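# Move the tube tray to the work bench and sort

## Task

Carry the tray from the staging bench to the work bench and leave it resting wholly on the work bench, with nothing hanging past the edge. Sort the tray's tubes by the coloured dot on each cap: orange-dot tubes go into the blue rack and white-dot tubes into the green rack, each pressed fully down into its slot. No tube may ever touch the floor, or the task fails. The bottles on the tray must finish upright inside it. One or both robots may do the work. At the end every robot must have released everything and backed away; none may have fallen or be left leaning, or the task fails. Anything that stays in place only because a robot is still holding it does not count.

## Robot and tools

ROBOTS. Two identical Hello Robot Stretch 3 units, r1 and r2. Each has a two-wheel drive base (0.33 m long, 0.34 m wide, passive omni wheel at the rear), a lift riding up a mast, and a telescoping arm that reaches out to the robot's RIGHT side. The gripper cannot move forward or back on its own; drive the base for that. Turning in place pivots about the point midway between the drive wheels, 0.05 m behind the front edge. With the arm pulled in and the wrist folded, the turn sweeps a radius of 0.28 m; an unfolded level gripper reaches beyond that.

FRAMES. Each robot reports in its own base frame: origin on the floor between the drive wheels, x forward, y left, z up. The odometry frame is that base frame as it was when the scene began. hand_pose is the point where closed fingertips meet, given in the base frame; with all wrist joints at 0 its x axis is up, y points back along the arm toward the mast, z toward the rear. The two robots do not share a frame, so only images, lidar and depth grids reveal where one stands relative to the other.

execute_actions. Argument actions is a list holding one action or none (empty list = just report state and images). The action is an object keyed by "r1" and/or "r2". Under each name:
- base: exactly one of translate_m (relative straight drive in metres from the current spot, forward positive, -1 to 1) or rotate_rad (relative turn in place in radians, counter-clockwise/left positive, -3.2 to 3.2). No sideways motion.
- joints: absolute targets by name. lift_m 0 to 1.1 (arm height); arm_m 0 to 0.52 (extension); wrist_yaw_rad -1.345 to 4.42 (0 along the arm, positive toward the front, 3.0 tucked over the base); wrist_pitch_rad -1.57 to 0.451 (0 level, negative tips fingers down); wrist_roll_rad -2.911 to 2.911 (0 fingers side by side); gripper_m -0.089 to 0.179 (larger is more open; actual fingertip gap is about 0.007 less when nearly shut, 0.025 less when wide, zero below 0.007); head_pan_rad -3.953 to 1.73 (0 forward, positive left, -1.57 along the arm); head_tilt_rad -1.53 to 0.419 (negative down). Done tolerances: lift and arm ±0.004, wrist yaw/roll ±0.02, pitch ±0.05, gripper ±0.004, head ±0.02.
- contact_limits: {"arm_m": effort %, 1 to 100}; the arm motion halts (contact_stop) when its effort reaches that level, and holding force stays capped until the next action. Too low a value stops it immediately.
Motions in one action start together and may finish at different times; one action lasts at most 15 s. Anything you omit may still be driving toward an earlier target without showing in the status. An unknown key or out-of-range number rejects the whole call. cameras picks which images return (null or ["all"] = all, [] = none); names: r1_head_camera, r1_nav_camera, r1_wrist_camera, r2_head_camera, r2_nav_camera, r2_wrist_camera. If a call reports a stop, later execute_actions, wait and finished_scene calls in the same reply are skipped.

wait: seconds 0 to 10; nothing new is commanded and the result matches an empty action. zoom_image: camera plus region [x0, y0, x1, y1] in pixels of that camera's latest full image, top-left origin, at most 504 by 504. finished_scene: scene = current scene number; irreversible, and the result states whether the goal was met.

RESULTS. joint_positions; base_status and joint_status per motion: done (for the base, wheels turned as commanded even if slipping), off_target (stopped short, may still push), contact_stop, time_out, torque_fault (after the last three the old target is dropped). A lift or arm that hit something goes slack until recommanded; a slack lift may sink under load or be pushed up by closing fingers on a surface. Base, wrist and head have no contact stop. A wrist servo overloaded for seconds switches off for 10 s. on_its_own covers uncommanded joints; "held at" is the held target, not the position. motor_effort is percent of maximum, positive toward higher values, peak in brackets; readings are biased and noisy; wheel effort positive pushes forward. lidar_m: 12 distances in metres, 30° sectors, first straight ahead then counter-clockwise (4th left, 7th behind, 10th right), plane 0.17 m high, range 0.15 to 12, "-" nothing; blind to clear objects and its own robot, sees the other robot, may miss thin legs, own parts block sector 5 and parts of 6, 9, 10 when the lift is low. wrist_depth_mm (45–1000) and head_depth_mm (280–4000, sideways image) are 7×7 median-depth grids from top-left. base_odometry counts wheel turns (slip included); heading -3.142 to 3.142. turned_by_wheels and turned_by_imu give turn since last result. base_tilt in degrees, forward/right positive, each with a fixed offset up to about 4°. The pictures line lists the image order. Calibration lines give K, distortion and T_world_to_cam (base frame to camera) per camera; expect small errors, larger for the wrist camera.

CAUTIONS.
- Robots must never press on each other; once bases touch, any further drive is a hard press. Equal commands can differ by up to 2.5 cm per metre, which strains a jointly carried load and can tip a robot.
- Full base speed (0.30 m/s, 1.9 rad/s) only with lift_m < 0.30, arm_m < 0.03, wrist_yaw_rad > 2.54; otherwise 0.10 m/s and 0.63 rad/s.
- Fold or unfold the wrist only with lift_m 0.32–0.95, pitch -0.4, roll near 0; after folding the lift may go down to 0.25. With yaw below -0.4 keep pitch at -0.5 or lower.
- Grip by commanding gripper_m below the object's width; release with at least 0.02 above the contact value. Status does not confirm a hold. Overstrong squeeze triggers a stall guard that may let things slip; send a new value to regrip.
- Pushing with the gripper above about 0.45 m, repeating a push after contact_stop, driving while holding something fixed, or snagging furniture (especially backing up) can tip the robot. If it leans, back off in small steps, free the gripper, and drop the lift to about 0.2.
- Avoid drops, slams and hard shoves; keep tubes off the floor. Loose items may occasionally be nudged by outside disturbances.

Each tool is called by a JSON object that holds its "api" and its "payload".

## Session

{"api": "execute_actions", "payload": {"actions": []}}

Scene clock: 0.00 s.
r1.base_odometry: x=+0.000 y=+0.000 heading=+0.000 (m, m, rad; r1's odometry frame)
r1.turned_by_wheels: +0.000 (rad since the last result)
r1.turned_by_imu: +0.000 (rad since the last result)
r1.base_tilt: forward=-1.4 right=+1.7 (deg)
r1.lidar_m: 1.12 1.10 1.17 1.70 4.16 2.07 1.13 2.47 1.43 1.43 3.28 1.45
r1.head_depth_mm: 1408 1406 1411 1419 1416 1427 1437 / 1316 1314 1326 1323 1342 1351 1349 / 1241 1239 1249 1257 1260 1265 1266 / 1175 1177 1187 1192 1196 1195 1204 / 1118 1120 1136 1126 1126 1137 1150 / 1063 1066 1070 1079 1077 1086 1084 / 1019 1016 1020 1027 1031 1031 1031
r1.base_status: not commanded
r1.joint_positions: lift_m=+0.507 arm_m=-0.001 wrist_yaw_rad=+2.930 wrist_pitch_rad=-0.453 wrist_roll_rad=-0.013 gripper_m=+0.037 head_pan_rad=+0.007 head_tilt_rad=+0.010
r1.joint_status: not commanded
r1.motor_effort: left_wheel=+0 right_wheel=+0 lift_m=+23 arm_m=+0 wrist_yaw_rad=+0 wrist_pitch_rad=+8 wrist_roll_rad=+0 gripper_m=+0 head_pan_rad=-1 head_tilt_rad=+3 (%)
r1.hand_pose: x=+0.0249 y=+0.0708 z=+0.5123 quat_wxyz=(+0.230, +0.697, +0.087, +0.673) (m; r1's base frame)
r1.wrist_depth_mm: - - - - - - 818 / - - - - - - 869 / - - - - - - 902 / - - - - - - 939 / 911 884 942 911 930 884 885 / 744 748 - 737 781 730 746 / 642 636 651 642 630 645 634
r2.base_odometry: x=+0.000 y=+0.000 heading=+0.000 (m, m, rad; r2's odometry frame)
r2.turned_by_wheels: +0.000 (rad since the last result)
r2.turned_by_imu: +0.000 (rad since the last result)
r2.base_tilt: forward=+0.0 right=-0.9 (deg)
r2.lidar_m: 1.46 1.17 1.16 1.27 1.96 2.23 1.20 1.73 2.49 1.25 1.47 2.99
r2.head_depth_mm: 1914 3028 3478 3462 3544 2780 1933 / 1925 2562 2729 2718 2713 2634 1927 / 1902 2196 2213 2190 2222 2249 1956 / 1803 1833 1855 1872 1879 1896 1855 / 1609 1617 1624 1627 1634 1651 1632 / 1408 1414 1429 1432 1441 1443 1456 / 1263 1266 1274 1280 1289 1283 1294
r2.base_status: not commanded
r2.joint_positions: lift_m=+0.447 arm_m=+0.002 wrist_yaw_rad=+3.097 wrist_pitch_rad=-0.581 wrist_roll_rad=+0.015 gripper_m=+0.037 head_pan_rad=-0.017 head_tilt_rad=-0.014
r2.joint_status: not commanded
r2.motor_effort: left_wheel=-1 right_wheel=+0 lift_m=+35 arm_m=-1 wrist_yaw_rad=+0 wrist_pitch_rad=+3 wrist_roll_rad=+0 gripper_m=+0 head_pan_rad=+0 head_tilt_rad=+3 (%)
r2.hand_pose: x=-0.0122 y=+0.0539 z=+0.4251 quat_wxyz=(+0.219, +0.686, +0.186, +0.668) (m; r2's base frame)
r2.wrist_depth_mm: - - - - - - 936 / - - - - - - - / - - - - - 983 - / 906 859 - 889 884 859 832 / 750 756 745 754 751 730 729 / 664 654 644 647 642 627 628 / 581 578 - - 551 564 554
pictures: r1_head_camera (sideways: a quarter turn clockwise sets it upright), r1_nav_camera (sideways: a quarter turn counterclockwise sets it upright), r1_wrist_camera, r2_head_camera (sideways: a quarter turn clockwise sets it upright), r2_nav_camera (sideways: a quarter turn counterclockwise sets it upright), r2_wrist_camera
camera_calibration (this result's frames):
r1_head_camera: T_world_to_cam=[[-0.0187769, 0.0595485, -0.998049, 1.31672], [0.0355967, 0.997632, 0.0588539, -0.0751693], [0.99919, -0.0344221, -0.0208522, -0.0178797], [0, 0, 0, 1]] pos_world=[0.0452649, -0.00403274, 1.3182]
r1_nav_camera: T_world_to_cam=[[0.0345763, 0.0377597, 0.998688, -1.26089], [0.0585581, -0.997646, 0.0356929, 0.00373086], [0.997685, 0.0572472, -0.036706, -0.00288187], [0, 0, 0, 1]] pos_world=[0.0462537, 0.051498, 1.259]
r1_wrist_camera: T_world_to_cam=[[0.982351, -0.186894, 0.00752196, -0.00942875], [-0.0985584, -0.551383, -0.82841, 0.50465], [0.158972, 0.813048, -0.560072, 0.388096], [0, 0, 0, 1]] pos_world=[-0.00269679, -0.0390479, 0.635489]
r2_head_camera: T_world_to_cam=[[-0.0741201, 0.0213546, -0.997021, 1.32326], [0.0301949, 0.99936, 0.01916, -0.0289277], [0.996792, -0.0286848, -0.0747175, 0.0480705], [0, 0, 0, 1]] pos_world=[0.0510375, 0.00203035, 1.32347]
r2_nav_camera: T_world_to_cam=[[-0.00799246, -0.0131224, 0.999882, -1.26206], [-0.0529037, -0.998508, -0.0135273, 0.0753689], [0.998568, -0.0530056, 0.00728631, -0.0573491], [0, 0, 0, 1]] pos_world=[0.0511673, 0.0556554, 1.26334]
r2_wrist_camera: T_world_to_cam=[[0.995105, -0.0911145, -0.0382695, 0.0366183], [-0.0890518, -0.658821, -0.74701, 0.388981], [0.0428508, 0.746762, -0.66371, 0.39997], [0, 0, 0, 1]] pos_world=[-0.0189386, -0.0390766, 0.557439]
Images, in order (width x height): r1_head_camera 896x504, r1_nav_camera 672x504, r1_wrist_camera 644x364, r2_head_camera 896x504, r2_nav_camera 672x504, r2_wrist_camera 644x364.

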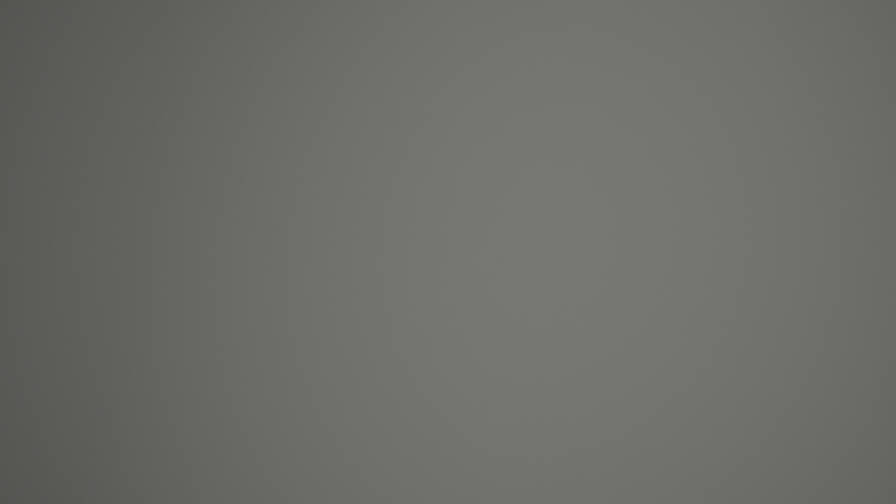

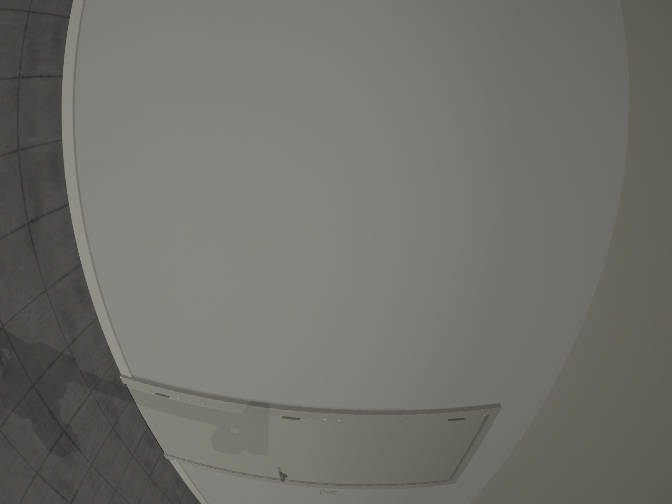

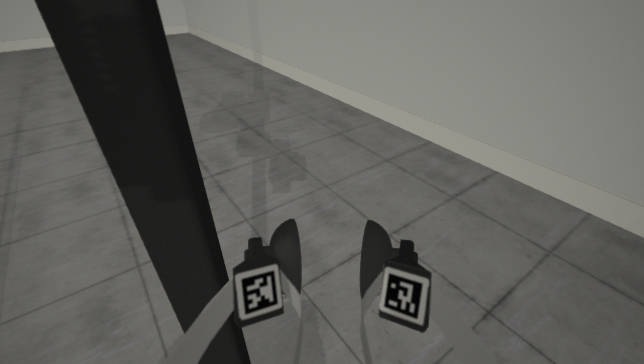

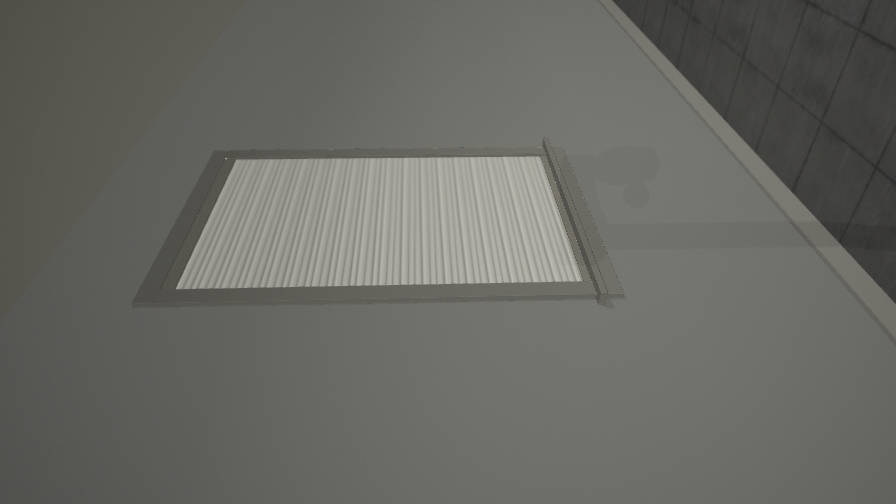

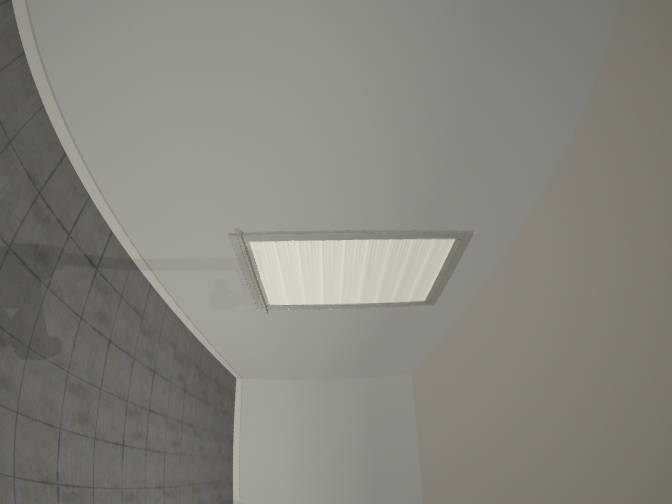

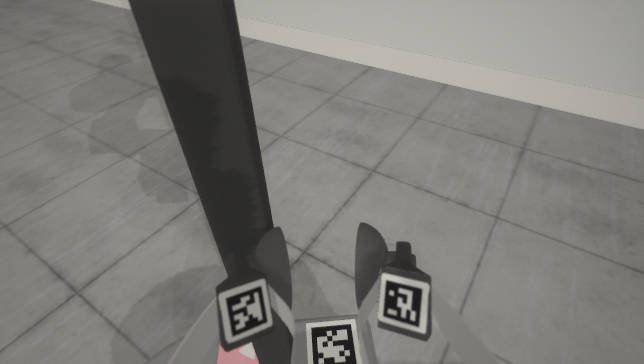

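{"api": "execute_actions", "payload": {"actions": [{"r1":{"base":{"rotate_rad":-1.45},"joints":{"head_pan_rad":-0.2,"head_tilt_rad":-0.4,"lift_m":0.28}},"r2":{"base":{"rotate_rad":-0.335},"joints":{"head_pan_rad":-1.0,"head_tilt_rad":-0.4,"lift_m":0.28,"wrist_pitch_rad":-0.4,"wrist_yaw_rad":2.9}}}], "cameras": ["r1_head_camera","r2_head_camera","r1_nav_camera"]}}

Scene clock: 3.63 s.
r1.base_odometry: x=+0.000 y=+0.000 heading=-1.450 (m, m, rad; r1's odometry frame)
r1.turned_by_wheels: -1.450 (rad since the last result)
r1.turned_by_imu: -1.445 (rad since the last result)
r1.base_tilt: forward=-1.4 right=+1.6 (deg)
r1.lidar_m: 2.67 2.44 1.32 1.10 1.10 1.23 2.03 2.27 1.13 1.69 2.46 1.43
r1.head_depth_mm: - - 2028 2817 2103 1679 1378 / - - 2031 2321 2177 1691 1383 / - - 2017 2665 1998 1691 1380 / - - 2000 3012 2191 1680 1387 / - - 2525 3052 2179 1691 1392 / - - - 2887 2174 1701 1380 / - - - 3038 2205 1692 1393
r1.base_status: done
r1.joint_positions: lift_m=+0.280 arm_m=-0.001 wrist_yaw_rad=+2.930 wrist_pitch_rad=-0.454 wrist_roll_rad=-0.013 gripper_m=+0.037 head_pan_rad=-0.193 head_tilt_rad=-0.395
r1.joint_status: all done
r1.motor_effort: left_wheel=+3(11) right_wheel=-1(6) lift_m=+18(20) arm_m=+1(0) wrist_yaw_rad=+1(0) wrist_pitch_rad=+8(8) wrist_roll_rad=+0(1) gripper_m=+1(0) head_pan_rad=-4(25) head_tilt_rad=-4(37) (%)
r1.hand_pose: x=+0.0249 y=+0.0707 z=+0.2849 quat_wxyz=(+0.231, +0.697, +0.087, +0.673) (m; r1's base frame)
r1.wrist_depth_mm: 797 - - - - - - / 843 - - - - - - / 877 - 940 931 929 936 913 / 708 676 715 705 708 706 710 / 563 573 596 571 591 574 565 / 476 499 - 493 496 476 477 / - - - - 399 409 409
r2.base_odometry: x=+0.000 y=+0.000 heading=-0.335 (m, m, rad; r2's odometry frame)
r2.turned_by_wheels: -0.335 (rad since the last result)
r2.turned_by_imu: -0.330 (rad since the last result)
r2.base_tilt: forward=+0.1 right=-0.8 (deg)
r2.lidar_m: 2.07 1.30 1.17 1.17 1.42 2.72 1.57 1.20 3.59 1.76 1.25 2.02
r2.head_depth_mm: 3567 3779 3951 1809 2062 1627 1309 / 3900 - - 1622 2152 1625 1323 / - - - 1403 1973 1585 1323 / - - 2430 1641 2143 1634 1317 / - - 2430 2958 2065 1650 1317 / - - - 2952 2156 1625 1321 / 3775 - - 3169 2166 1635 1327
r2.base_status: done
r2.joint_positions: lift_m=+0.281 arm_m=+0.002 wrist_yaw_rad=+2.903 wrist_pitch_rad=-0.420 wrist_roll_rad=+0.015 gripper_m=+0.037 head_pan_rad=-0.993 head_tilt_rad=-0.395
r2.joint_status: all done
r2.motor_effort: left_wheel=+1(3) right_wheel=-2(4) lift_m=+17(31) arm_m=-1(1) wrist_yaw_rad=-3(2) wrist_pitch_rad=+5(5) wrist_roll_rad=+0(0) gripper_m=+0(1) head_pan_rad=-4(48) head_tilt_rad=-3(31) (%)
r2.hand_pose: x=+0.0317 y=+0.0709 z=+0.2929 quat_wxyz=(+0.229, +0.709, +0.063, +0.664) (m; r2's base frame)
r2.wrist_depth_mm: - - - - - - - / - - - - - - - / - - - - - 990 973 / 811 827 800 787 773 774 752 / 651 - 639 621 650 616 626 / 553 - 565 531 526 526 510 / 467 - - 457 437 446 445
pictures: r1_head_camera (sideways: a quarter turn clockwise sets it upright), r1_nav_camera (sideways: a quarter turn counterclockwise sets it upright), r2_head_camera (sideways: a quarter turn clockwise sets it upright)
camera_calibration (this result's frames):
r1_head_camera: T_world_to_cam=[[-0.391384, 0.137297, -0.909928, 1.20376], [0.252078, 0.966981, 0.0374803, -0.048638], [0.885029, -0.214703, -0.41307, 0.493325], [0, 0, 0, 1]] pos_world=[0.0467848, -0.0123216, 1.30093]
r1_nav_camera: T_world_to_cam=[[0.425099, -0.0448445, 0.904035, -1.13954], [-0.130692, -0.991347, 0.012279, 0.0353805], [0.895662, -0.12337, -0.427282, 0.506103], [0, 0, 0, 1]] pos_world=[0.0357439, 0.0464102, 1.246]
r2_head_camera: T_world_to_cam=[[-0.223572, 0.379681, -0.897696, 1.19439], [0.848155, 0.529594, 0.0127586, -0.0255754], [0.480259, -0.758533, -0.440431, 0.52721], [0, 0, 0, 1]] pos_world=[0.0355261, -0.0400358, 1.30472]
Images, in order (width x height): r1_head_camera 896x504, r1_nav_camera 672x504, r2_head_camera 896x504.

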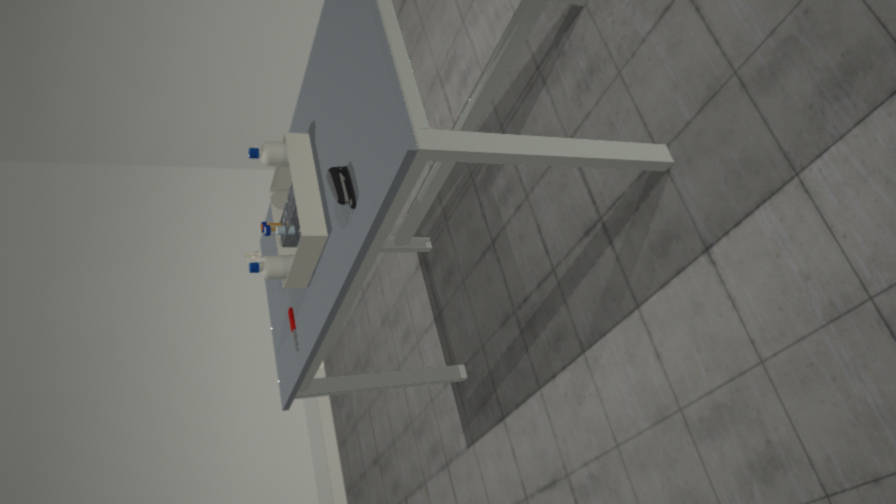

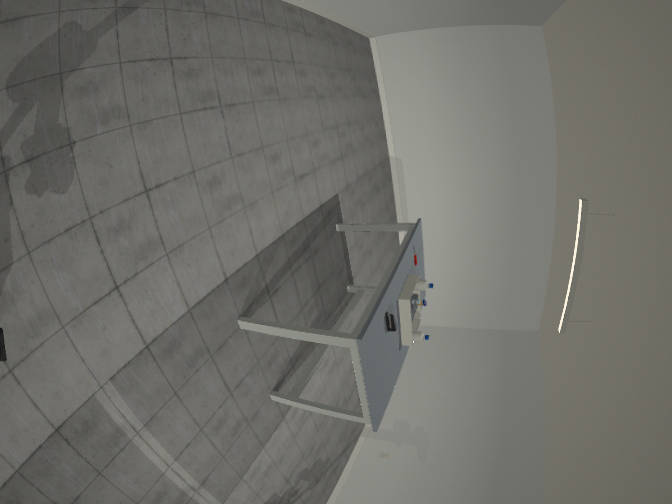

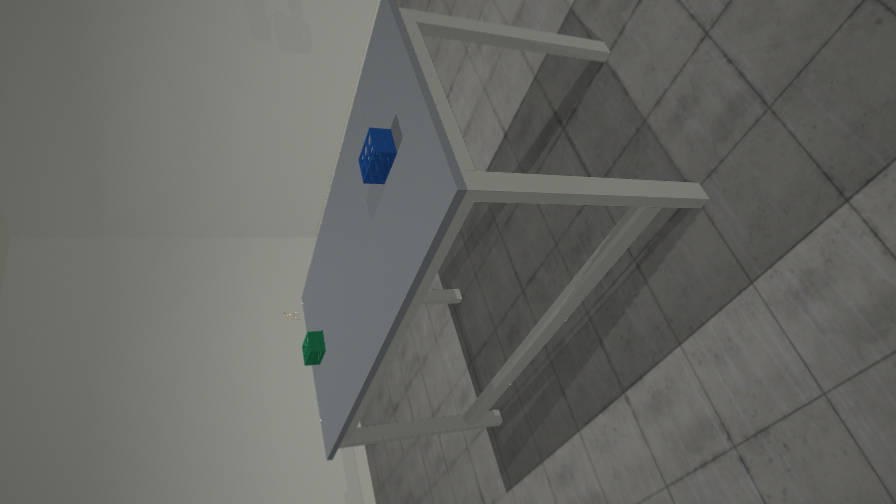

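{"api": "execute_actions", "payload": {"actions": [{"r1":{"base":{"translate_m":1}},"r2":{"base":{"translate_m":-1}}}], "cameras": []}}

{"api": "execute_actions", "payload": {"actions": [{"r1":{"base":{"translate_m":0.8},"joints":{"head_pan_rad":-1.57,"head_tilt_rad":-0.7,"lift_m":0.9}},"r2":{"base":{"translate_m":-0.55},"joints":{"head_pan_rad":-1.57,"head_tilt_rad":-0.7,"lift_m":0.9}}}], "cameras": []}}

{"api": "execute_actions", "payload": {"actions": [{"r1":{"base":{"rotate_rad":0.316},"joints":{"wrist_yaw_rad":1.57}},"r2":{"base":{"rotate_rad":-0.343},"joints":{"wrist_yaw_rad":1.57}}}], "cameras": []}}

{"api": "execute_actions", "payload": {"actions": [{"r1":{"base":{"translate_m":0.13},"joints":{"lift_m":1.08,"arm_m":0.25,"wrist_pitch_rad":-1.5,"gripper_m":0.07,"wrist_roll_rad":0}},"r2":{"joints":{"lift_m":1.08,"arm_m":0.25,"wrist_pitch_rad":-1.5,"gripper_m":0.07,"wrist_roll_rad":0}}}], "cameras": ["r1_head_camera","r1_wrist_camera","r2_head_camera","r2_wrist_camera"]}}

Scene clock: 9.73 s.
r1.base_odometry: x=+0.121 y=-0.993 heading=-1.450 (m, m, rad; r1's odometry frame)
r1.turned_by_wheels: +0.000 (rad since the last result)
r1.turned_by_imu: +0.001 (rad since the last result)
r1.base_tilt: forward=-1.3 right=+1.7 (deg)
r1.lidar_m: 1.68 3.12 1.67 1.41 1.41 1.59 2.59 1.70 2.03 3.32 0.63 1.42
r1.head_depth_mm: 3765 - - 1137 915 1683 1377 / - - - 1173 1010 1683 1386 / 3908 - - 1245 2094 1691 1383 / 3707 - - 1410 2167 1674 1389 / 3530 3692 3825 1818 2010 1684 1382 / 3311 3481 3741 2873 2178 1690 1391 / 3151 3303 3564 3121 2160 1698 1393
r1.base_status: done
r1.joint_positions: lift_m=+0.280 arm_m=-0.001 wrist_yaw_rad=+2.930 wrist_pitch_rad=-0.454 wrist_roll_rad=-0.013 gripper_m=+0.037 head_pan_rad=-0.193 head_tilt_rad=-0.396
r1.joint_status: not commanded
r1.motor_effort: left_wheel=+3(13) right_wheel=-1(5) lift_m=+18(18) arm_m=+0(0) wrist_yaw_rad=+0(1) wrist_pitch_rad=+8(8) wrist_roll_rad=+0(1) gripper_m=+0(1) head_pan_rad=-5(3) head_tilt_rad=-3(4) (%)
r1.hand_pose: x=+0.0248 y=+0.0707 z=+0.2849 quat_wxyz=(+0.231, +0.697, +0.087, +0.673) (m; r1's base frame)
r1.wrist_depth_mm: - - - - - - - / - - - - - - - / 952 - 934 927 927 935 919 / 703 664 706 706 706 703 705 / 576 571 590 563 583 570 565 / 473 498 - 494 492 474 480 / - - - - 399 413 411
r2.base_odometry: x=-0.944 y=+0.329 heading=-0.335 (m, m, rad; r2's odometry frame)
r2.turned_by_wheels: +0.000 (rad since the last result)
r2.turned_by_imu: +0.000 (rad since the last result)
r2.base_tilt: forward=+0.0 right=-0.8 (deg)
r2.lidar_m: 2.65 1.66 1.49 1.50 1.82 3.40 0.97 0.61 0.55 0.54 2.19 1.92
r2.head_depth_mm: 3189 3462 3640 3104 2145 1628 1319 / 3562 3717 - 3068 2134 1624 1313 / 3931 - - 3138 2150 1639 1317 / - - - 3182 2154 1643 1322 / - - - 2956 2155 1636 1326 / - - 2437 3164 2142 1648 1318 / - - 2466 2776 2055 1634 1324
r2.base_status: done
r2.joint_positions: lift_m=+0.281 arm_m=+0.002 wrist_yaw_rad=+2.903 wrist_pitch_rad=-0.419 wrist_roll_rad=+0.015 gripper_m=+0.037 head_pan_rad=-0.993 head_tilt_rad=-0.395
r2.joint_status: not commanded
r2.motor_effort: left_wheel=+1(4) right_wheel=-1(6) lift_m=+18(18) arm_m=-1(1) wrist_yaw_rad=-3(3) wrist_pitch_rad=+5(6) wrist_roll_rad=+0(0) gripper_m=+0(0) head_pan_rad=-5(4) head_tilt_rad=-3(3) (%)
r2.hand_pose: x=+0.0319 y=+0.0709 z=+0.2931 quat_wxyz=(+0.229, +0.709, +0.062, +0.664) (m; r2's base frame)
r2.wrist_depth_mm: - - - - - - - / - - - - - - - / - - - - - 995 958 / 805 788 803 801 767 768 749 / 655 - 641 640 653 616 600 / 542 - 556 531 532 519 517 / 472 - - 449 434 452 448
pictures: none
No camera images: the call's "cameras" was empty. Leave "cameras" out to get every camera's image.

Scene clock: 18.30 s.
r1.base_odometry: x=+0.217 y=-1.787 heading=-1.450 (m, m, rad; r1's odometry frame)
r1.turned_by_wheels: +0.000 (rad since the last result)
r1.turned_by_imu: +0.001 (rad since the last result)
r1.base_tilt: forward=-1.3 right=+1.6 (deg)
r1.lidar_m: 0.89 2.88 1.98 1.64 1.63 1.86 3.04 2.37 0.69 1.02 1.02 1.14
r1.head_depth_mm: 3203 3178 975 775 685 - 1153 / 3135 3151 974 780 680 - 1155 / 3024 3155 978 743 655 - - / 2884 3088 975 775 663 - - / 2810 2988 976 775 664 - 1160 / 2671 2927 981 777 648 578 1154 / 2617 2836 852 755 646 565 1179
r1.base_status: done
r1.joint_positions: lift_m=+0.900 arm_m=-0.001 wrist_yaw_rad=+2.930 wrist_pitch_rad=-0.454 wrist_roll_rad=-0.013 gripper_m=+0.037 head_pan_rad=-1.563 head_tilt_rad=-0.691
r1.joint_status: all done
r1.motor_effort: left_wheel=+2(13) right_wheel=-1(4) lift_m=+27(29) arm_m=+0(0) wrist_yaw_rad=+0(0) wrist_pitch_rad=+8(8) wrist_roll_rad=+0(0) gripper_m=+0(0) head_pan_rad=-4(39) head_tilt_rad=-5(33) (%)
r1.hand_pose: x=+0.0248 y=+0.0706 z=+0.9043 quat_wxyz=(+0.231, +0.697, +0.087, +0.673) (m; r1's base frame)
r1.wrist_depth_mm: - - - - - - - / - - - - - - - / - - - - - - - / - - - - - - - / - - - - - - - / - - - - - - - / - - - - - - -
r2.base_odometry: x=-1.464 y=+0.509 heading=-0.335 (m, m, rad; r2's odometry frame)
r2.turned_by_wheels: +0.000 (rad since the last result)
r2.turned_by_imu: -0.001 (rad since the last result)
r2.base_tilt: forward=+0.2 right=-0.7 (deg)
r2.lidar_m: 2.97 1.86 1.68 1.69 2.04 2.90 0.65 0.40 0.36 0.37 0.44 2.38
r2.head_depth_mm: 1055 2669 1050 622 645 - 1117 / 2556 2842 1047 746 663 - 1068 / 2676 3008 1039 798 655 - - / 2757 3109 1002 795 663 - 1102 / 2826 3230 1049 799 664 - 1107 / 2945 3257 1046 798 662 1348 1130 / 3106 3394 2577 799 683 1230 1131
r2.base_status: done
r2.joint_positions: lift_m=+0.899 arm_m=+0.002 wrist_yaw_rad=+2.902 wrist_pitch_rad=-0.419 wrist_roll_rad=+0.015 gripper_m=+0.037 head_pan_rad=-1.563 head_tilt_rad=-0.691
r2.joint_status: all done
r2.motor_effort: left_wheel=+0(5) right_wheel=-2(6) lift_m=+53(54) arm_m=-1(1) wrist_yaw_rad=-3(2) wrist_pitch_rad=+5(4) wrist_roll_rad=+0(0) gripper_m=+1(0) head_pan_rad=-5(43) head_tilt_rad=-5(30) (%)
r2.hand_pose: x=+0.0319 y=+0.0710 z=+0.9118 quat_wxyz=(+0.229, +0.709, +0.062, +0.664) (m; r2's base frame)
r2.wrist_depth_mm: - - - - - - - / - - - - - - - / - - - - - - - / - - - - - - - / - - - - - - - / - - - - - - - / - - - - - - -
pictures: none
No camera images: the call's "cameras" was empty. Leave "cameras" out to get every camera's image.

Scene clock: 20.00 s.
r1.base_odometry: x=+0.217 y=-1.787 heading=-1.134 (m, m, rad; r1's odometry frame)
r1.turned_by_wheels: +0.316 (rad since the last result)
r1.turned_by_imu: +0.315 (rad since the last result)
r1.base_tilt: forward=-1.4 right=+1.7 (deg)
r1.lidar_m: 2.88 2.35 1.72 1.64 1.69 2.35 2.38 0.69 1.06 1.02 1.05 0.88
r1.head_depth_mm: 2748 2982 977 778 689 - 1157 / 2691 2961 975 779 679 - 1143 / 2653 2978 970 781 678 - - / 2579 2929 885 776 665 593 - / 1371 2899 873 774 649 1279 - / 2710 2935 942 775 648 589 - / 2644 2908 806 670 649 576 -
r1.base_status: done
r1.joint_positions: lift_m=+0.900 arm_m=-0.001 wrist_yaw_rad=+1.573 wrist_pitch_rad=-0.454 wrist_roll_rad=-0.013 gripper_m=+0.037 head_pan_rad=-1.563 head_tilt_rad=-0.691
r1.joint_status: all done
r1.motor_effort: left_wheel=-3(8) right_wheel=+2(5) lift_m=+27(27) arm_m=+0(1) wrist_yaw_rad=-2(0) wrist_pitch_rad=+8(8) wrist_roll_rad=+0(0) gripper_m=+0(0) head_pan_rad=-4(4) head_tilt_rad=-5(6) (%)
r1.hand_pose: x=+0.1983 y=-0.1438 z=+0.9043 quat_wxyz=(+0.602, +0.598, -0.370, +0.379) (m; r1's base frame)
r1.wrist_depth_mm: - - - - - - - / - - - - - - - / - - - - - 600 602 / - - - - - 457 458 / - - - - - 383 369 / - - - - - - 308 / - - - - - - 265
r2.base_odometry: x=-1.464 y=+0.509 heading=-0.678 (m, m, rad; r2's odometry frame)
r2.turned_by_wheels: -0.343 (rad since the last result)
r2.turned_by_imu: -0.337 (rad since the last result)
r2.base_tilt: forward=+0.0 right=-0.6 (deg)
r2.lidar_m: 2.39 2.38 1.74 1.68 1.74 2.39 2.89 0.52 0.38 0.36 0.38 0.52
r2.head_depth_mm: 2584 2942 1048 756 681 - 1008 / 2598 2926 868 793 682 - 1071 / 2563 2922 974 765 671 - 1080 / 1210 2893 976 659 662 923 - / 2448 2901 1050 800 645 920 - / 2574 2934 1050 799 644 566 - / 2565 2965 1043 798 643 567 -
r2.base_status: done
r2.joint_positions: lift_m=+0.899 arm_m=+0.002 wrist_yaw_rad=+1.574 wrist_pitch_rad=-0.419 wrist_roll_rad=+0.015 gripper_m=+0.037 head_pan_rad=-1.563 head_tilt_rad=-0.691
r2.joint_status: all done
r2.motor_effort: left_wheel=+1(4) right_wheel=-2(4) lift_m=+52(53) arm_m=-1(1) wrist_yaw_rad=-4(3) wrist_pitch_rad=+5(5) wrist_roll_rad=+0(0) gripper_m=+1(0) head_pan_rad=-2(3) head_tilt_rad=-5(5) (%)
r2.hand_pose: x=+0.2029 y=-0.1464 z=+0.9118 quat_wxyz=(+0.590, +0.596, -0.388, +0.382) (m; r2's base frame)
r2.wrist_depth_mm: - - - - - - - / - - - - - - - / - - - - - - - / - - - - - 498 493 / - - - - - 402 397 / - - - - 738 359 336 / - - - - - - 291
pictures: none
No camera images: the call's "cameras" was empty. Leave "cameras" out to get every camera's image.

Scene clock: 23.07 s.
r1.base_odometry: x=+0.272 y=-1.905 heading=-1.134 (m, m, rad; r1's odometry frame)
r1.turned_by_wheels: +0.000 (rad since the last result)
r1.turned_by_imu: +0.000 (rad since the last result)
r1.base_tilt: forward=-1.4 right=+1.6 (deg)
r1.lidar_m: 2.75 2.35 1.71 1.64 1.70 2.35 2.51 0.80 1.05 1.02 1.05 0.76
r1.head_depth_mm: 2744 3009 976 777 647 1289 1170 / 2796 2990 976 736 642 1303 1171 / - - 877 772 648 1274 1177 / 2776 2821 938 775 647 1263 1178 / 2692 2942 829 683 649 1272 1175 / 2735 2921 940 696 646 1275 1179 / 2711 2894 977 780 649 1288 1182
r1.base_status: done
r1.joint_positions: lift_m=+1.080 arm_m=+0.250 wrist_yaw_rad=+1.571 wrist_pitch_rad=-1.495 wrist_roll_rad=-0.002 gripper_m=+0.070 head_pan_rad=-1.563 head_tilt_rad=-0.691
r1.joint_status: all done
r1.motor_effort: left_wheel=-3(3) right_wheel=+2(6) lift_m=+27(29) arm_m=+4(6) wrist_yaw_rad=-1(3) wrist_pitch_rad=-4(7) wrist_roll_rad=+2(0) gripper_m=+0(80) head_pan_rad=-3(3) head_tilt_rad=-5(6) (%)
r1.hand_pose: x=-0.0259 y=-0.3948 z=+0.9611 quat_wxyz=(+0.707, +0.706, -0.026, +0.028) (m; r1's base frame)
r1.wrist_depth_mm: - - - 343 340 335 203 / - - - 349 343 263 202 / - - - 350 348 301 313 / - - - 353 351 347 347 / - - - 357 357 352 342 / - - - 361 361 355 344 / - - - 366 362 324 314
r2.base_odometry: x=-1.464 y=+0.509 heading=-0.678 (m, m, rad; r2's odometry frame)
r2.turned_by_wheels: +0.000 (rad since the last result)
r2.turned_by_imu: -0.001 (rad since the last result)
r2.base_tilt: forward=+0.0 right=-0.8 (deg)
r2.lidar_m: 2.39 2.38 1.74 1.68 1.74 2.39 2.89 0.52 0.38 0.36 0.38 0.52
r2.head_depth_mm: 2577 2961 1047 756 644 1231 1091 / - 2884 860 793 643 1230 1070 / - - - 793 644 1234 1068 / 2568 2878 972 657 643 1234 1071 / 2581 2872 1000 798 645 1230 1068 / 2608 2973 1043 797 643 1241 1066 / 2582 2953 1045 796 641 1227 1076
r2.base_status: not commanded
r2.joint_positions: lift_m=+1.079 arm_m=+0.250 wrist_yaw_rad=+1.572 wrist_pitch_rad=-1.496 wrist_roll_rad=+0.007 gripper_m=+0.070 head_pan_rad=-1.563 head_tilt_rad=-0.692
r2.joint_status: all done
r2.motor_effort: left_wheel=+0(0) right_wheel=-1(1) lift_m=+53(53) arm_m=+2(2) wrist_yaw_rad=-2(3) wrist_pitch_rad=-2(5) wrist_roll_rad=-2(2) gripper_m=+1(96) head_pan_rad=-3(3) head_tilt_rad=-4(5) (%)
r2.hand_pose: x=-0.0262 y=-0.3948 z=+0.9607 quat_wxyz=(+0.707, +0.706, -0.028, +0.024) (m; r2's base frame)
r2.wrist_depth_mm: - - - 351 355 358 359 / - - - 358 357 358 362 / - - - 362 360 361 369 / - - 363 361 364 252 221 / - - 364 366 366 290 221 / - - 369 367 372 371 364 / - - - 375 377 383 376
pictures: r1_head_camera (sideways: a quarter turn clockwise sets it upright), r1_wrist_camera, r2_head_camera (sideways: a quarter turn clockwise sets it upright), r2_wrist_camera
camera_calibration (this result's frames):
r1_head_camera: T_world_to_cam=[[0.054696, 0.658625, -0.750481, 0.993132], [0.99788, -0.0626133, 0.0177771, -0.0275253], [-0.0352816, -0.749862, -0.660653, 0.821056], [0, 0, 0, 1]] pos_world=[0.00211481, -0.0401463, 1.28825]
r1_wrist_camera: T_world_to_cam=[[0.00782024, -0.999829, -0.0167417, -0.372833], [-0.997864, -0.00888859, 0.0647212, -0.0527816], [-0.064859, 0.0161998, -0.997763, 1.12635], [0, 0, 0, 1]] pos_world=[0.023301, -0.391485, 1.12101]
r2_head_camera: T_world_to_cam=[[0.0149449, 0.683413, -0.729879, 0.974138], [0.999867, -0.0149709, 0.00645523, -0.0182908], [-0.00651538, -0.729878, -0.683546, 0.846471], [0, 0, 0, 1]] pos_world=[0.00924509, -0.0481923, 1.28972]
r2_wrist_camera: T_world_to_cam=[[-0.0505194, -0.998622, 0.0142304, -0.405981], [-0.996292, 0.0513849, 0.0690122, -0.0351125], [-0.0696483, -0.0106911, -0.997514, 1.1098], [0, 0, 0, 1]] pos_world=[0.0218036, -0.391752, 1.11524]
Images, in order (width x height): r1_head_camera 896x504, r1_wrist_camera 644x364, r2_head_camera 896x504, r2_wrist_camera 644x364.

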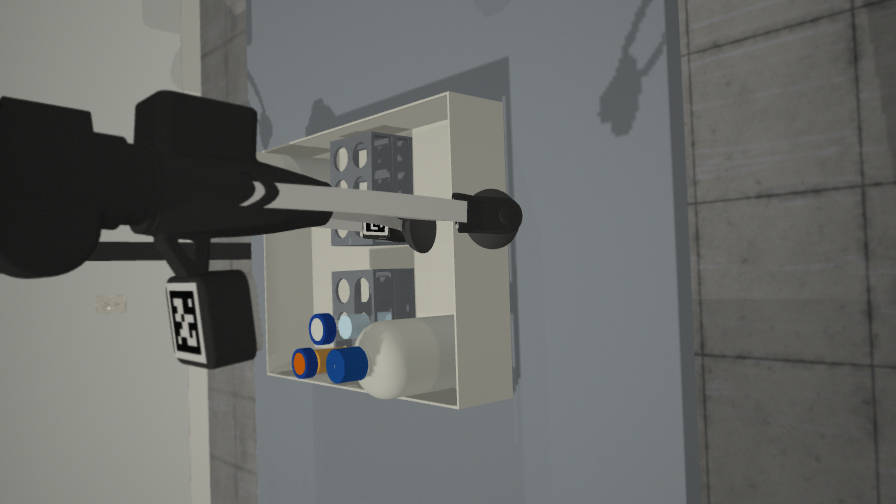

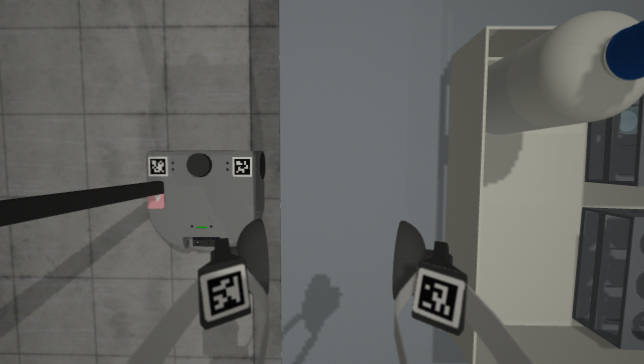

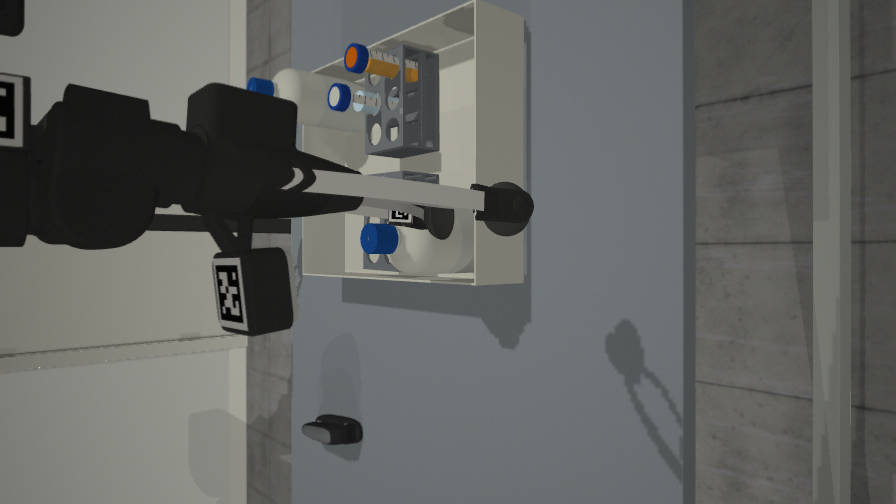

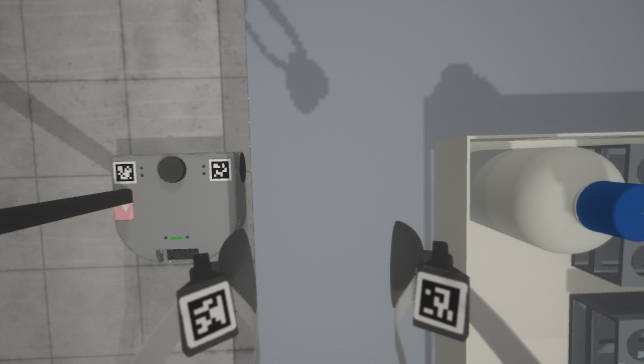

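{"api": "execute_actions", "payload": {"actions": [{"r1":{"joints":{"arm_m":0.378,"lift_m":1.0}},"r2":{"base":{"translate_m":-0.097},"joints":{"arm_m":0.374,"lift_m":1.05}}}], "cameras": []}}

{"api": "execute_actions", "payload": {"actions": [{"r1":{"joints":{"lift_m":0.935}},"r2":{"joints":{"lift_m":0.925}}}], "cameras": ["r1_head_camera","r1_wrist_camera","r2_head_camera","r2_wrist_camera"]}}

Scene clock: 25.77 s.
r1.base_odometry: x=+0.272 y=-1.905 heading=-1.134 (m, m, rad; r1's odometry frame)
r1.turned_by_wheels: +0.000 (rad since the last result)
r1.turned_by_imu: +0.000 (rad since the last result)
r1.base_tilt: forward=-1.6 right=+1.7 (deg)
r1.lidar_m: 2.76 2.36 1.72 1.64 1.70 2.35 2.51 0.80 1.05 1.02 1.05 0.77
r1.head_depth_mm: - 2895 974 778 648 1302 1178 / 2827 2978 979 737 646 1298 1179 / - - 874 775 647 1270 1171 / - 888 942 706 648 1273 1185 / 2641 2945 822 684 648 1276 1182 / 2675 2910 946 700 647 1278 1180 / 2688 2910 977 781 647 1274 1181
r1.base_status: not commanded
r1.joint_positions: lift_m=+1.000 arm_m=+0.378 wrist_yaw_rad=+1.571 wrist_pitch_rad=-1.495 wrist_roll_rad=-0.002 gripper_m=+0.070 head_pan_rad=-1.563 head_tilt_rad=-0.691
r1.joint_status: all done
r1.motor_effort: left_wheel=-3(2) right_wheel=+2(2) lift_m=+18(26) arm_m=+4(5) wrist_yaw_rad=-1(1) wrist_pitch_rad=-4(4) wrist_roll_rad=+1(1) gripper_m=+1(1) head_pan_rad=-4(2) head_tilt_rad=-5(6) (%)
r1.hand_pose: x=-0.0260 y=-0.5228 z=+0.8817 quat_wxyz=(+0.707, +0.706, -0.026, +0.028) (m; r1's base frame)
r1.wrist_depth_mm: - 269 267 263 127 124 203 / - 271 271 268 140 233 202 / - 273 274 270 266 264 205 / - 277 277 275 269 268 212 / - 281 280 277 273 269 226 / - 284 282 280 276 271 214 / - - 288 282 280 272 217
r2.base_odometry: x=-1.540 y=+0.570 heading=-0.677 (m, m, rad; r2's odometry frame)
r2.turned_by_wheels: +0.000 (rad since the last result)
r2.turned_by_imu: +0.000 (rad since the last result)
r2.base_tilt: forward=+0.0 right=-0.6 (deg)
r2.lidar_m: 2.48 2.38 1.74 1.68 1.74 2.39 2.80 0.52 0.38 0.36 0.38 0.52
r2.head_depth_mm: - 2946 1048 798 645 1235 1069 / 2644 2937 1048 768 645 1232 1074 / - - 840 788 644 1229 1069 / 690 793 957 775 644 1235 1069 / 2586 2866 978 653 643 1232 1068 / 2583 2939 1048 796 645 1236 1072 / 2584 3002 1045 799 644 1236 1066
r2.base_status: done
r2.joint_positions: lift_m=+1.051 arm_m=+0.374 wrist_yaw_rad=+1.572 wrist_pitch_rad=-1.496 wrist_roll_rad=+0.007 gripper_m=+0.070 head_pan_rad=-1.563 head_tilt_rad=-0.692
r2.joint_status: all done
r2.motor_effort: left_wheel=+0(1) right_wheel=-2(5) lift_m=+17(48) arm_m=+2(1) wrist_yaw_rad=-2(2) wrist_pitch_rad=-2(1) wrist_roll_rad=-2(2) gripper_m=+1(1) head_pan_rad=-4(4) head_tilt_rad=-4(5) (%)
r2.hand_pose: x=-0.0263 y=-0.5189 z=+0.9321 quat_wxyz=(+0.707, +0.706, -0.028, +0.024) (m; r2's base frame)
r2.wrist_depth_mm: - 319 322 287 146 274 270 / - 322 324 323 185 298 297 / - 326 328 329 329 301 276 / - 327 330 334 333 333 335 / - 333 331 335 332 310 337 / - 335 338 341 340 311 281 / - - 340 341 343 281 280
pictures: none
No camera images: the call's "cameras" was empty. Leave "cameras" out to get every camera's image.

Scene clock: 27.73 s.
r1.base_odometry: x=+0.272 y=-1.905 heading=-1.134 (m, m, rad; r1's odometry frame)
r1.turned_by_wheels: +0.000 (rad since the last result)
r1.turned_by_imu: +0.000 (rad since the last result)
r1.base_tilt: forward=-1.4 right=+1.8 (deg)
r1.lidar_m: 2.75 2.36 1.72 1.64 1.70 2.35 2.50 0.80 1.05 1.02 1.05 0.77
r1.head_depth_mm: 2749 2979 - 776 644 1287 1177 / 2714 - 942 736 646 1292 1171 / 2690 - 855 774 648 1272 1182 / 2589 - 937 771 646 1275 1177 / 738 2918 805 682 647 1275 1179 / 2716 2950 944 699 648 1271 1179 / 2665 2902 977 777 646 1275 1188
r1.base_status: not commanded
r1.joint_positions: lift_m=+0.935 arm_m=+0.378 wrist_yaw_rad=+1.571 wrist_pitch_rad=-1.495 wrist_roll_rad=-0.002 gripper_m=+0.070 head_pan_rad=-1.563 head_tilt_rad=-0.691
r1.joint_status: all done
r1.motor_effort: left_wheel=-2(3) right_wheel=+2(2) lift_m=+18(18) arm_m=+4(4) wrist_yaw_rad=-1(1) wrist_pitch_rad=-4(4) wrist_roll_rad=+2(1) gripper_m=+0(1) head_pan_rad=-4(4) head_tilt_rad=-5(5) (%)
r1.hand_pose: x=-0.0260 y=-0.5228 z=+0.8167 quat_wxyz=(+0.707, +0.706, -0.026, +0.028) (m; r1's base frame)
r1.wrist_depth_mm: 584 205 202 202 100 76 72 / 581 207 206 204 136 116 194 / 986 210 208 207 204 203 196 / 979 213 211 209 205 204 198 / - 214 213 212 208 206 205 / - 216 215 214 211 208 203 / - 220 219 216 214 212 206
r2.base_odometry: x=-1.540 y=+0.570 heading=-0.677 (m, m, rad; r2's odometry frame)
r2.turned_by_wheels: +0.000 (rad since the last result)
r2.turned_by_imu: +0.000 (rad since the last result)
r2.base_tilt: forward=+0.0 right=-0.8 (deg)
r2.lidar_m: 2.48 2.38 1.74 1.68 1.74 2.39 2.80 0.52 0.38 0.36 0.38 0.52
r2.head_depth_mm: 2572 2951 - 747 628 1234 1067 / 2593 2808 998 765 644 1236 1075 / 2575 - - 787 645 1235 1066 / 971 808 949 786 646 1233 1067 / 1159 2928 1021 653 644 1234 1069 / 2590 2957 1044 797 644 1229 1073 / 2598 2952 1046 797 647 1234 1064
r2.base_status: not commanded
r2.joint_positions: lift_m=+0.926 arm_m=+0.374 wrist_yaw_rad=+1.572 wrist_pitch_rad=-1.496 wrist_roll_rad=+0.007 gripper_m=+0.070 head_pan_rad=-1.563 head_tilt_rad=-0.692
r2.joint_status: all done
r2.motor_effort: left_wheel=+0(1) right_wheel=-1(1) lift_m=+17(18) arm_m=+2(1) wrist_yaw_rad=-2(2) wrist_pitch_rad=-1(1) wrist_roll_rad=-2(2) gripper_m=+1(1) head_pan_rad=-3(3) head_tilt_rad=-5(4) (%)
r2.hand_pose: x=-0.0263 y=-0.5189 z=+0.8070 quat_wxyz=(+0.707, +0.706, -0.028, +0.024) (m; r2's base frame)
r2.wrist_depth_mm: 197 197 198 196 88 73 171 / 198 198 200 201 128 201 198 / 200 201 202 203 202 203 200 / 202 203 205 204 205 206 201 / 203 205 207 207 206 210 209 / 209 207 210 210 209 211 207 / 209 209 213 212 211 213 207
pictures: r1_head_camera (sideways: a quarter turn clockwise sets it upright), r1_wrist_camera, r2_head_camera (sideways: a quarter turn clockwise sets it upright), r2_wrist_camera
camera_calibration (this result's frames):
r1_head_camera: T_world_to_cam=[[0.0546962, 0.658626, -0.75048, 0.993131], [0.99788, -0.0626136, 0.017777, -0.0275253], [-0.0352819, -0.749861, -0.660654, 0.821057], [0, 0, 0, 1]] pos_world=[0.0021148, -0.0401463, 1.28825]
r1_wrist_camera: T_world_to_cam=[[0.0077958, -0.999829, -0.0167439, -0.503227], [-0.997853, -0.00886721, 0.0648977, -0.0447488], [-0.0650351, 0.016202, -0.997751, 0.984291], [0, 0, 0, 1]] pos_world=[0.0232838, -0.519486, 0.976556]
r2_head_camera: T_world_to_cam=[[0.0149453, 0.683414, -0.729878, 0.974137], [0.999867, -0.0149717, 0.00645521, -0.0182908], [-0.0065159, -0.729878, -0.683547, 0.846471], [0, 0, 0, 1]] pos_world=[0.00924506, -0.0481923, 1.28972]
r2_wrist_camera: T_world_to_cam=[[-0.050509, -0.998622, 0.0142521, -0.52765], [-0.996264, 0.0513803, 0.0694119, -0.0185623], [-0.0700485, -0.010693, -0.997486, 0.955143], [0, 0, 0, 1]] pos_world=[0.0217623, -0.515756, 0.961551]
Images, in order (width x height): r1_head_camera 896x504, r1_wrist_camera 644x364, r2_head_camera 896x504, r2_wrist_camera 644x364.

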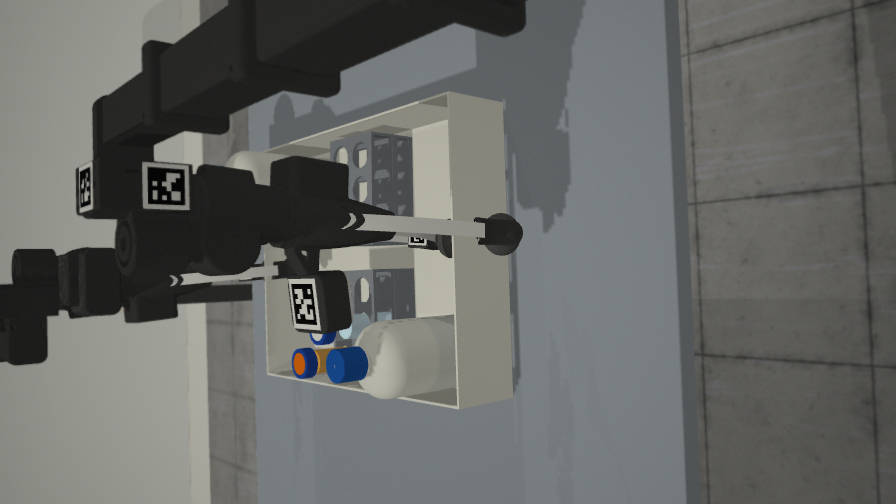

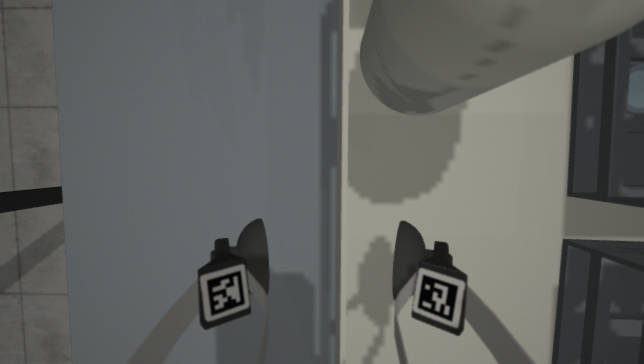

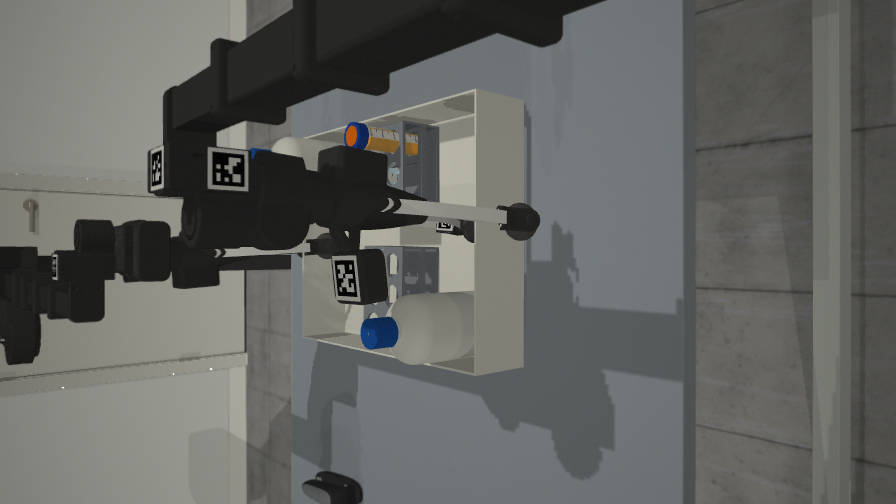

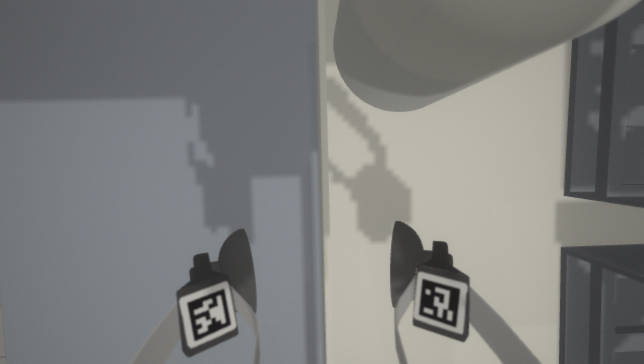

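{"api": "execute_actions", "payload": {"actions": [{"r1":{"base":{"translate_m":0.008},"joints":{"arm_m":0.384,"gripper_m":-0.045}},"r2":{"base":{"rotate_rad":0.003},"joints":{"gripper_m":-0.045}}}], "cameras": []}}

{"api": "execute_actions", "payload": {"actions": [{"r1":{"joints":{"lift_m":0.97}},"r2":{"joints":{"lift_m":0.96}}}], "cameras": ["r1_wrist_camera","r2_wrist_camera"]}}

Scene clock: 29.83 s.
r1.base_odometry: x=+0.276 y=-1.912 heading=-1.134 (m, m, rad; r1's odometry frame)
r1.turned_by_wheels: +0.000 (rad since the last result)
r1.turned_by_imu: +0.000 (rad since the last result)
r1.base_tilt: forward=-1.4 right=+1.6 (deg)
r1.lidar_m: 2.75 2.35 1.72 1.64 1.70 2.35 2.51 0.81 1.06 1.01 1.06 0.76
r1.head_depth_mm: 2738 2994 - 778 645 1295 1179 / 2690 - 909 712 643 1296 1184 / 2662 1930 861 717 646 1276 1176 / 748 - 920 772 646 1269 1179 / 743 2886 790 682 648 1273 1183 / 2685 2935 943 718 647 1275 1176 / 2650 2917 977 776 647 1274 1173
r1.base_status: done
r1.joint_positions: lift_m=+0.935 arm_m=+0.384 wrist_yaw_rad=+1.571 wrist_pitch_rad=-1.496 wrist_roll_rad=-0.002 gripper_m=-0.044 head_pan_rad=-1.563 head_tilt_rad=-0.691
r1.joint_status: all done
r1.motor_effort: left_wheel=-2(4) right_wheel=+2(6) lift_m=+22(22) arm_m=+4(4) wrist_yaw_rad=-1(1) wrist_pitch_rad=-3(4) wrist_roll_rad=+1(2) gripper_m=-16(92) head_pan_rad=-4(5) head_tilt_rad=-6(6) (%)
r1.hand_pose: x=-0.0262 y=-0.5289 z=+0.8164 quat_wxyz=(+0.707, +0.706, -0.025, +0.027) (m; r1's base frame)
r1.wrist_depth_mm: 206 204 202 201 81 67 65 / 208 206 205 203 109 82 168 / 590 209 207 206 201 200 174 / 213 212 210 209 203 202 195 / - 214 212 206 205 204 202 / - 216 215 - 207 205 199 / - 219 219 215 209 208 200
r2.base_odometry: x=-1.540 y=+0.570 heading=-0.674 (m, m, rad; r2's odometry frame)
r2.turned_by_wheels: +0.003 (rad since the last result)
r2.turned_by_imu: +0.002 (rad since the last result)
r2.base_tilt: forward=+0.0 right=-0.8 (deg)
r2.lidar_m: 2.48 2.37 1.74 1.68 1.74 2.40 2.80 0.51 0.38 0.36 0.38 0.52
r2.head_depth_mm: 2597 2921 - 745 626 1223 1069 / 2586 2808 962 767 642 1239 1072 / 2565 - - 790 643 1233 1072 / 971 821 952 789 644 1231 1070 / 2512 2892 967 650 644 1231 1069 / 2583 2921 1048 799 643 1237 1070 / 2573 2927 1047 796 643 1231 1089
r2.base_status: done
r2.joint_positions: lift_m=+0.925 arm_m=+0.374 wrist_yaw_rad=+1.570 wrist_pitch_rad=-1.496 wrist_roll_rad=+0.007 gripper_m=-0.044 head_pan_rad=-1.563 head_tilt_rad=-0.692
r2.joint_status: all done
r2.motor_effort: left_wheel=+0(1) right_wheel=-1(3) lift_m=+25(25) arm_m=+1(2) wrist_yaw_rad=+0(3) wrist_pitch_rad=-1(1) wrist_roll_rad=-2(2) gripper_m=-24(100) head_pan_rad=-5(3) head_tilt_rad=-5(5) (%)
r2.hand_pose: x=-0.0264 y=-0.5189 z=+0.8068 quat_wxyz=(+0.707, +0.706, -0.029, +0.023) (m; r2's base frame)
r2.wrist_depth_mm: 194 195 197 169 83 68 69 / 196 199 199 195 118 196 194 / 198 200 202 199 198 199 196 / 202 203 203 201 201 202 198 / 203 205 207 202 202 205 205 / 205 208 208 - 207 207 203 / 207 208 210 210 210 210 205
pictures: none
No camera images: the call's "cameras" was empty. Leave "cameras" out to get every camera's image.

Scene clock: 30.97 s.
r1.base_odometry: x=+0.276 y=-1.912 heading=-1.134 (m, m, rad; r1's odometry frame)
r1.turned_by_wheels: +0.000 (rad since the last result)
r1.turned_by_imu: +0.000 (rad since the last result)
r1.base_tilt: forward=-1.4 right=+1.7 (deg)
r1.lidar_m: 2.75 2.36 1.72 1.63 1.70 2.35 2.51 0.80 1.06 1.02 1.05 0.76
r1.head_depth_mm: 2691 - 923 778 644 1294 1181 / 2644 2994 895 715 648 1299 1175 / - 841 803 716 647 1276 1180 / 721 883 855 717 645 1268 1179 / 2590 2896 751 667 647 1269 1179 / 2679 2908 910 717 646 1275 1178 / 2699 2899 979 783 649 1270 1183
r1.base_status: not commanded
r1.joint_positions: lift_m=+0.969 arm_m=+0.384 wrist_yaw_rad=+1.571 wrist_pitch_rad=-1.496 wrist_roll_rad=-0.002 gripper_m=-0.044 head_pan_rad=-1.563 head_tilt_rad=-0.691
r1.joint_status: all done
r1.motor_effort: left_wheel=-3(2) right_wheel=+2(2) lift_m=+32(32) arm_m=+3(4) wrist_yaw_rad=-1(1) wrist_pitch_rad=-3(3) wrist_roll_rad=+2(1) gripper_m=-16(16) head_pan_rad=-3(4) head_tilt_rad=-5(6) (%)
r1.hand_pose: x=-0.0262 y=-0.5289 z=+0.8508 quat_wxyz=(+0.707, +0.706, -0.025, +0.027) (m; r1's base frame)
r1.wrist_depth_mm: 960 238 236 233 82 68 65 / - 241 238 237 110 82 168 / - 243 241 239 201 200 174 / - 246 245 240 204 202 196 / - 250 246 206 205 204 202 / - 252 250 - 207 206 199 / - 255 255 252 209 208 200
r2.base_odometry: x=-1.540 y=+0.570 heading=-0.674 (m, m, rad; r2's odometry frame)
r2.turned_by_wheels: +0.000 (rad since the last result)
r2.turned_by_imu: +0.000 (rad since the last result)
r2.base_tilt: forward=+0.0 right=-0.8 (deg)
r2.lidar_m: 2.48 2.37 1.74 1.68 1.74 2.40 2.80 0.52 0.38 0.36 0.38 0.52
r2.head_depth_mm: 2567 2791 - 794 645 1231 1066 / 2633 2988 961 732 643 1233 1069 / 2594 - - 739 645 1232 1067 / 707 1494 896 739 645 1238 1071 / 2601 2964 910 637 645 1233 1071 / 2577 2961 1045 771 645 1231 1073 / 2576 2943 1047 796 645 1237 1087
r2.base_status: not commanded
r2.joint_positions: lift_m=+0.959 arm_m=+0.374 wrist_yaw_rad=+1.570 wrist_pitch_rad=-1.496 wrist_roll_rad=+0.007 gripper_m=-0.044 head_pan_rad=-1.563 head_tilt_rad=-0.692
r2.joint_status: all done
r2.motor_effort: left_wheel=+0(0) right_wheel=-1(1) lift_m=+60(64) arm_m=+2(1) wrist_yaw_rad=+0(0) wrist_pitch_rad=-1(1) wrist_roll_rad=-2(2) gripper_m=-24(24) head_pan_rad=-3(2) head_tilt_rad=-5(4) (%)
r2.hand_pose: x=-0.0264 y=-0.5189 z=+0.8404 quat_wxyz=(+0.707, +0.706, -0.029, +0.023) (m; r2's base frame)
r2.wrist_depth_mm: 228 228 230 191 82 68 68 / 231 230 232 194 118 196 193 / 233 235 235 197 198 199 196 / 235 236 237 200 199 202 197 / 239 238 239 202 203 205 206 / 240 241 244 - 206 207 202 / - 244 245 228 209 211 205
pictures: r1_wrist_camera, r2_wrist_camera
camera_calibration (this result's frames):
r1_wrist_camera: T_world_to_cam=[[0.00778695, -0.999829, -0.0167506, -0.508677], [-0.997786, -0.0088753, 0.065912, -0.0481463], [-0.0660494, 0.0162003, -0.997685, 1.01838], [0, 0, 0, 1]] pos_world=[0.0231847, -0.525515, 1.01067]
r2_wrist_camera: T_world_to_cam=[[-0.0522884, -0.99853, 0.0142657, -0.528197], [-0.99615, 0.0531596, 0.069703, -0.0202709], [-0.0703589, -0.0105662, -0.997466, 0.988485], [0, 0, 0, 1]] pos_world=[0.0217373, -0.515899, 0.994928]
Images, in order (width x height): r1_wrist_camera 644x364, r2_wrist_camera 644x364.

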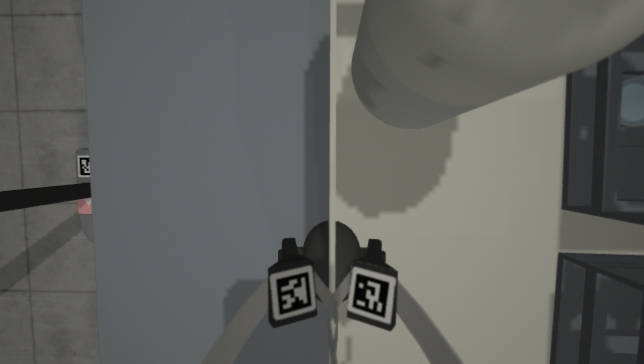

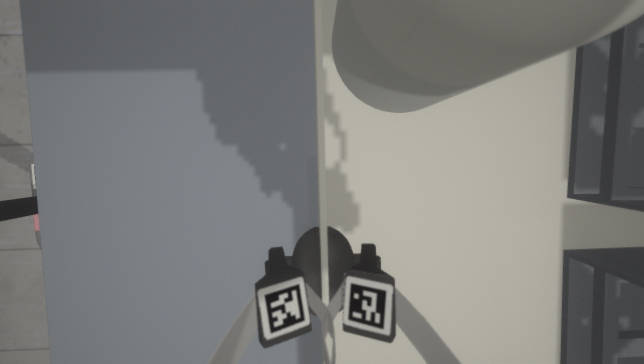

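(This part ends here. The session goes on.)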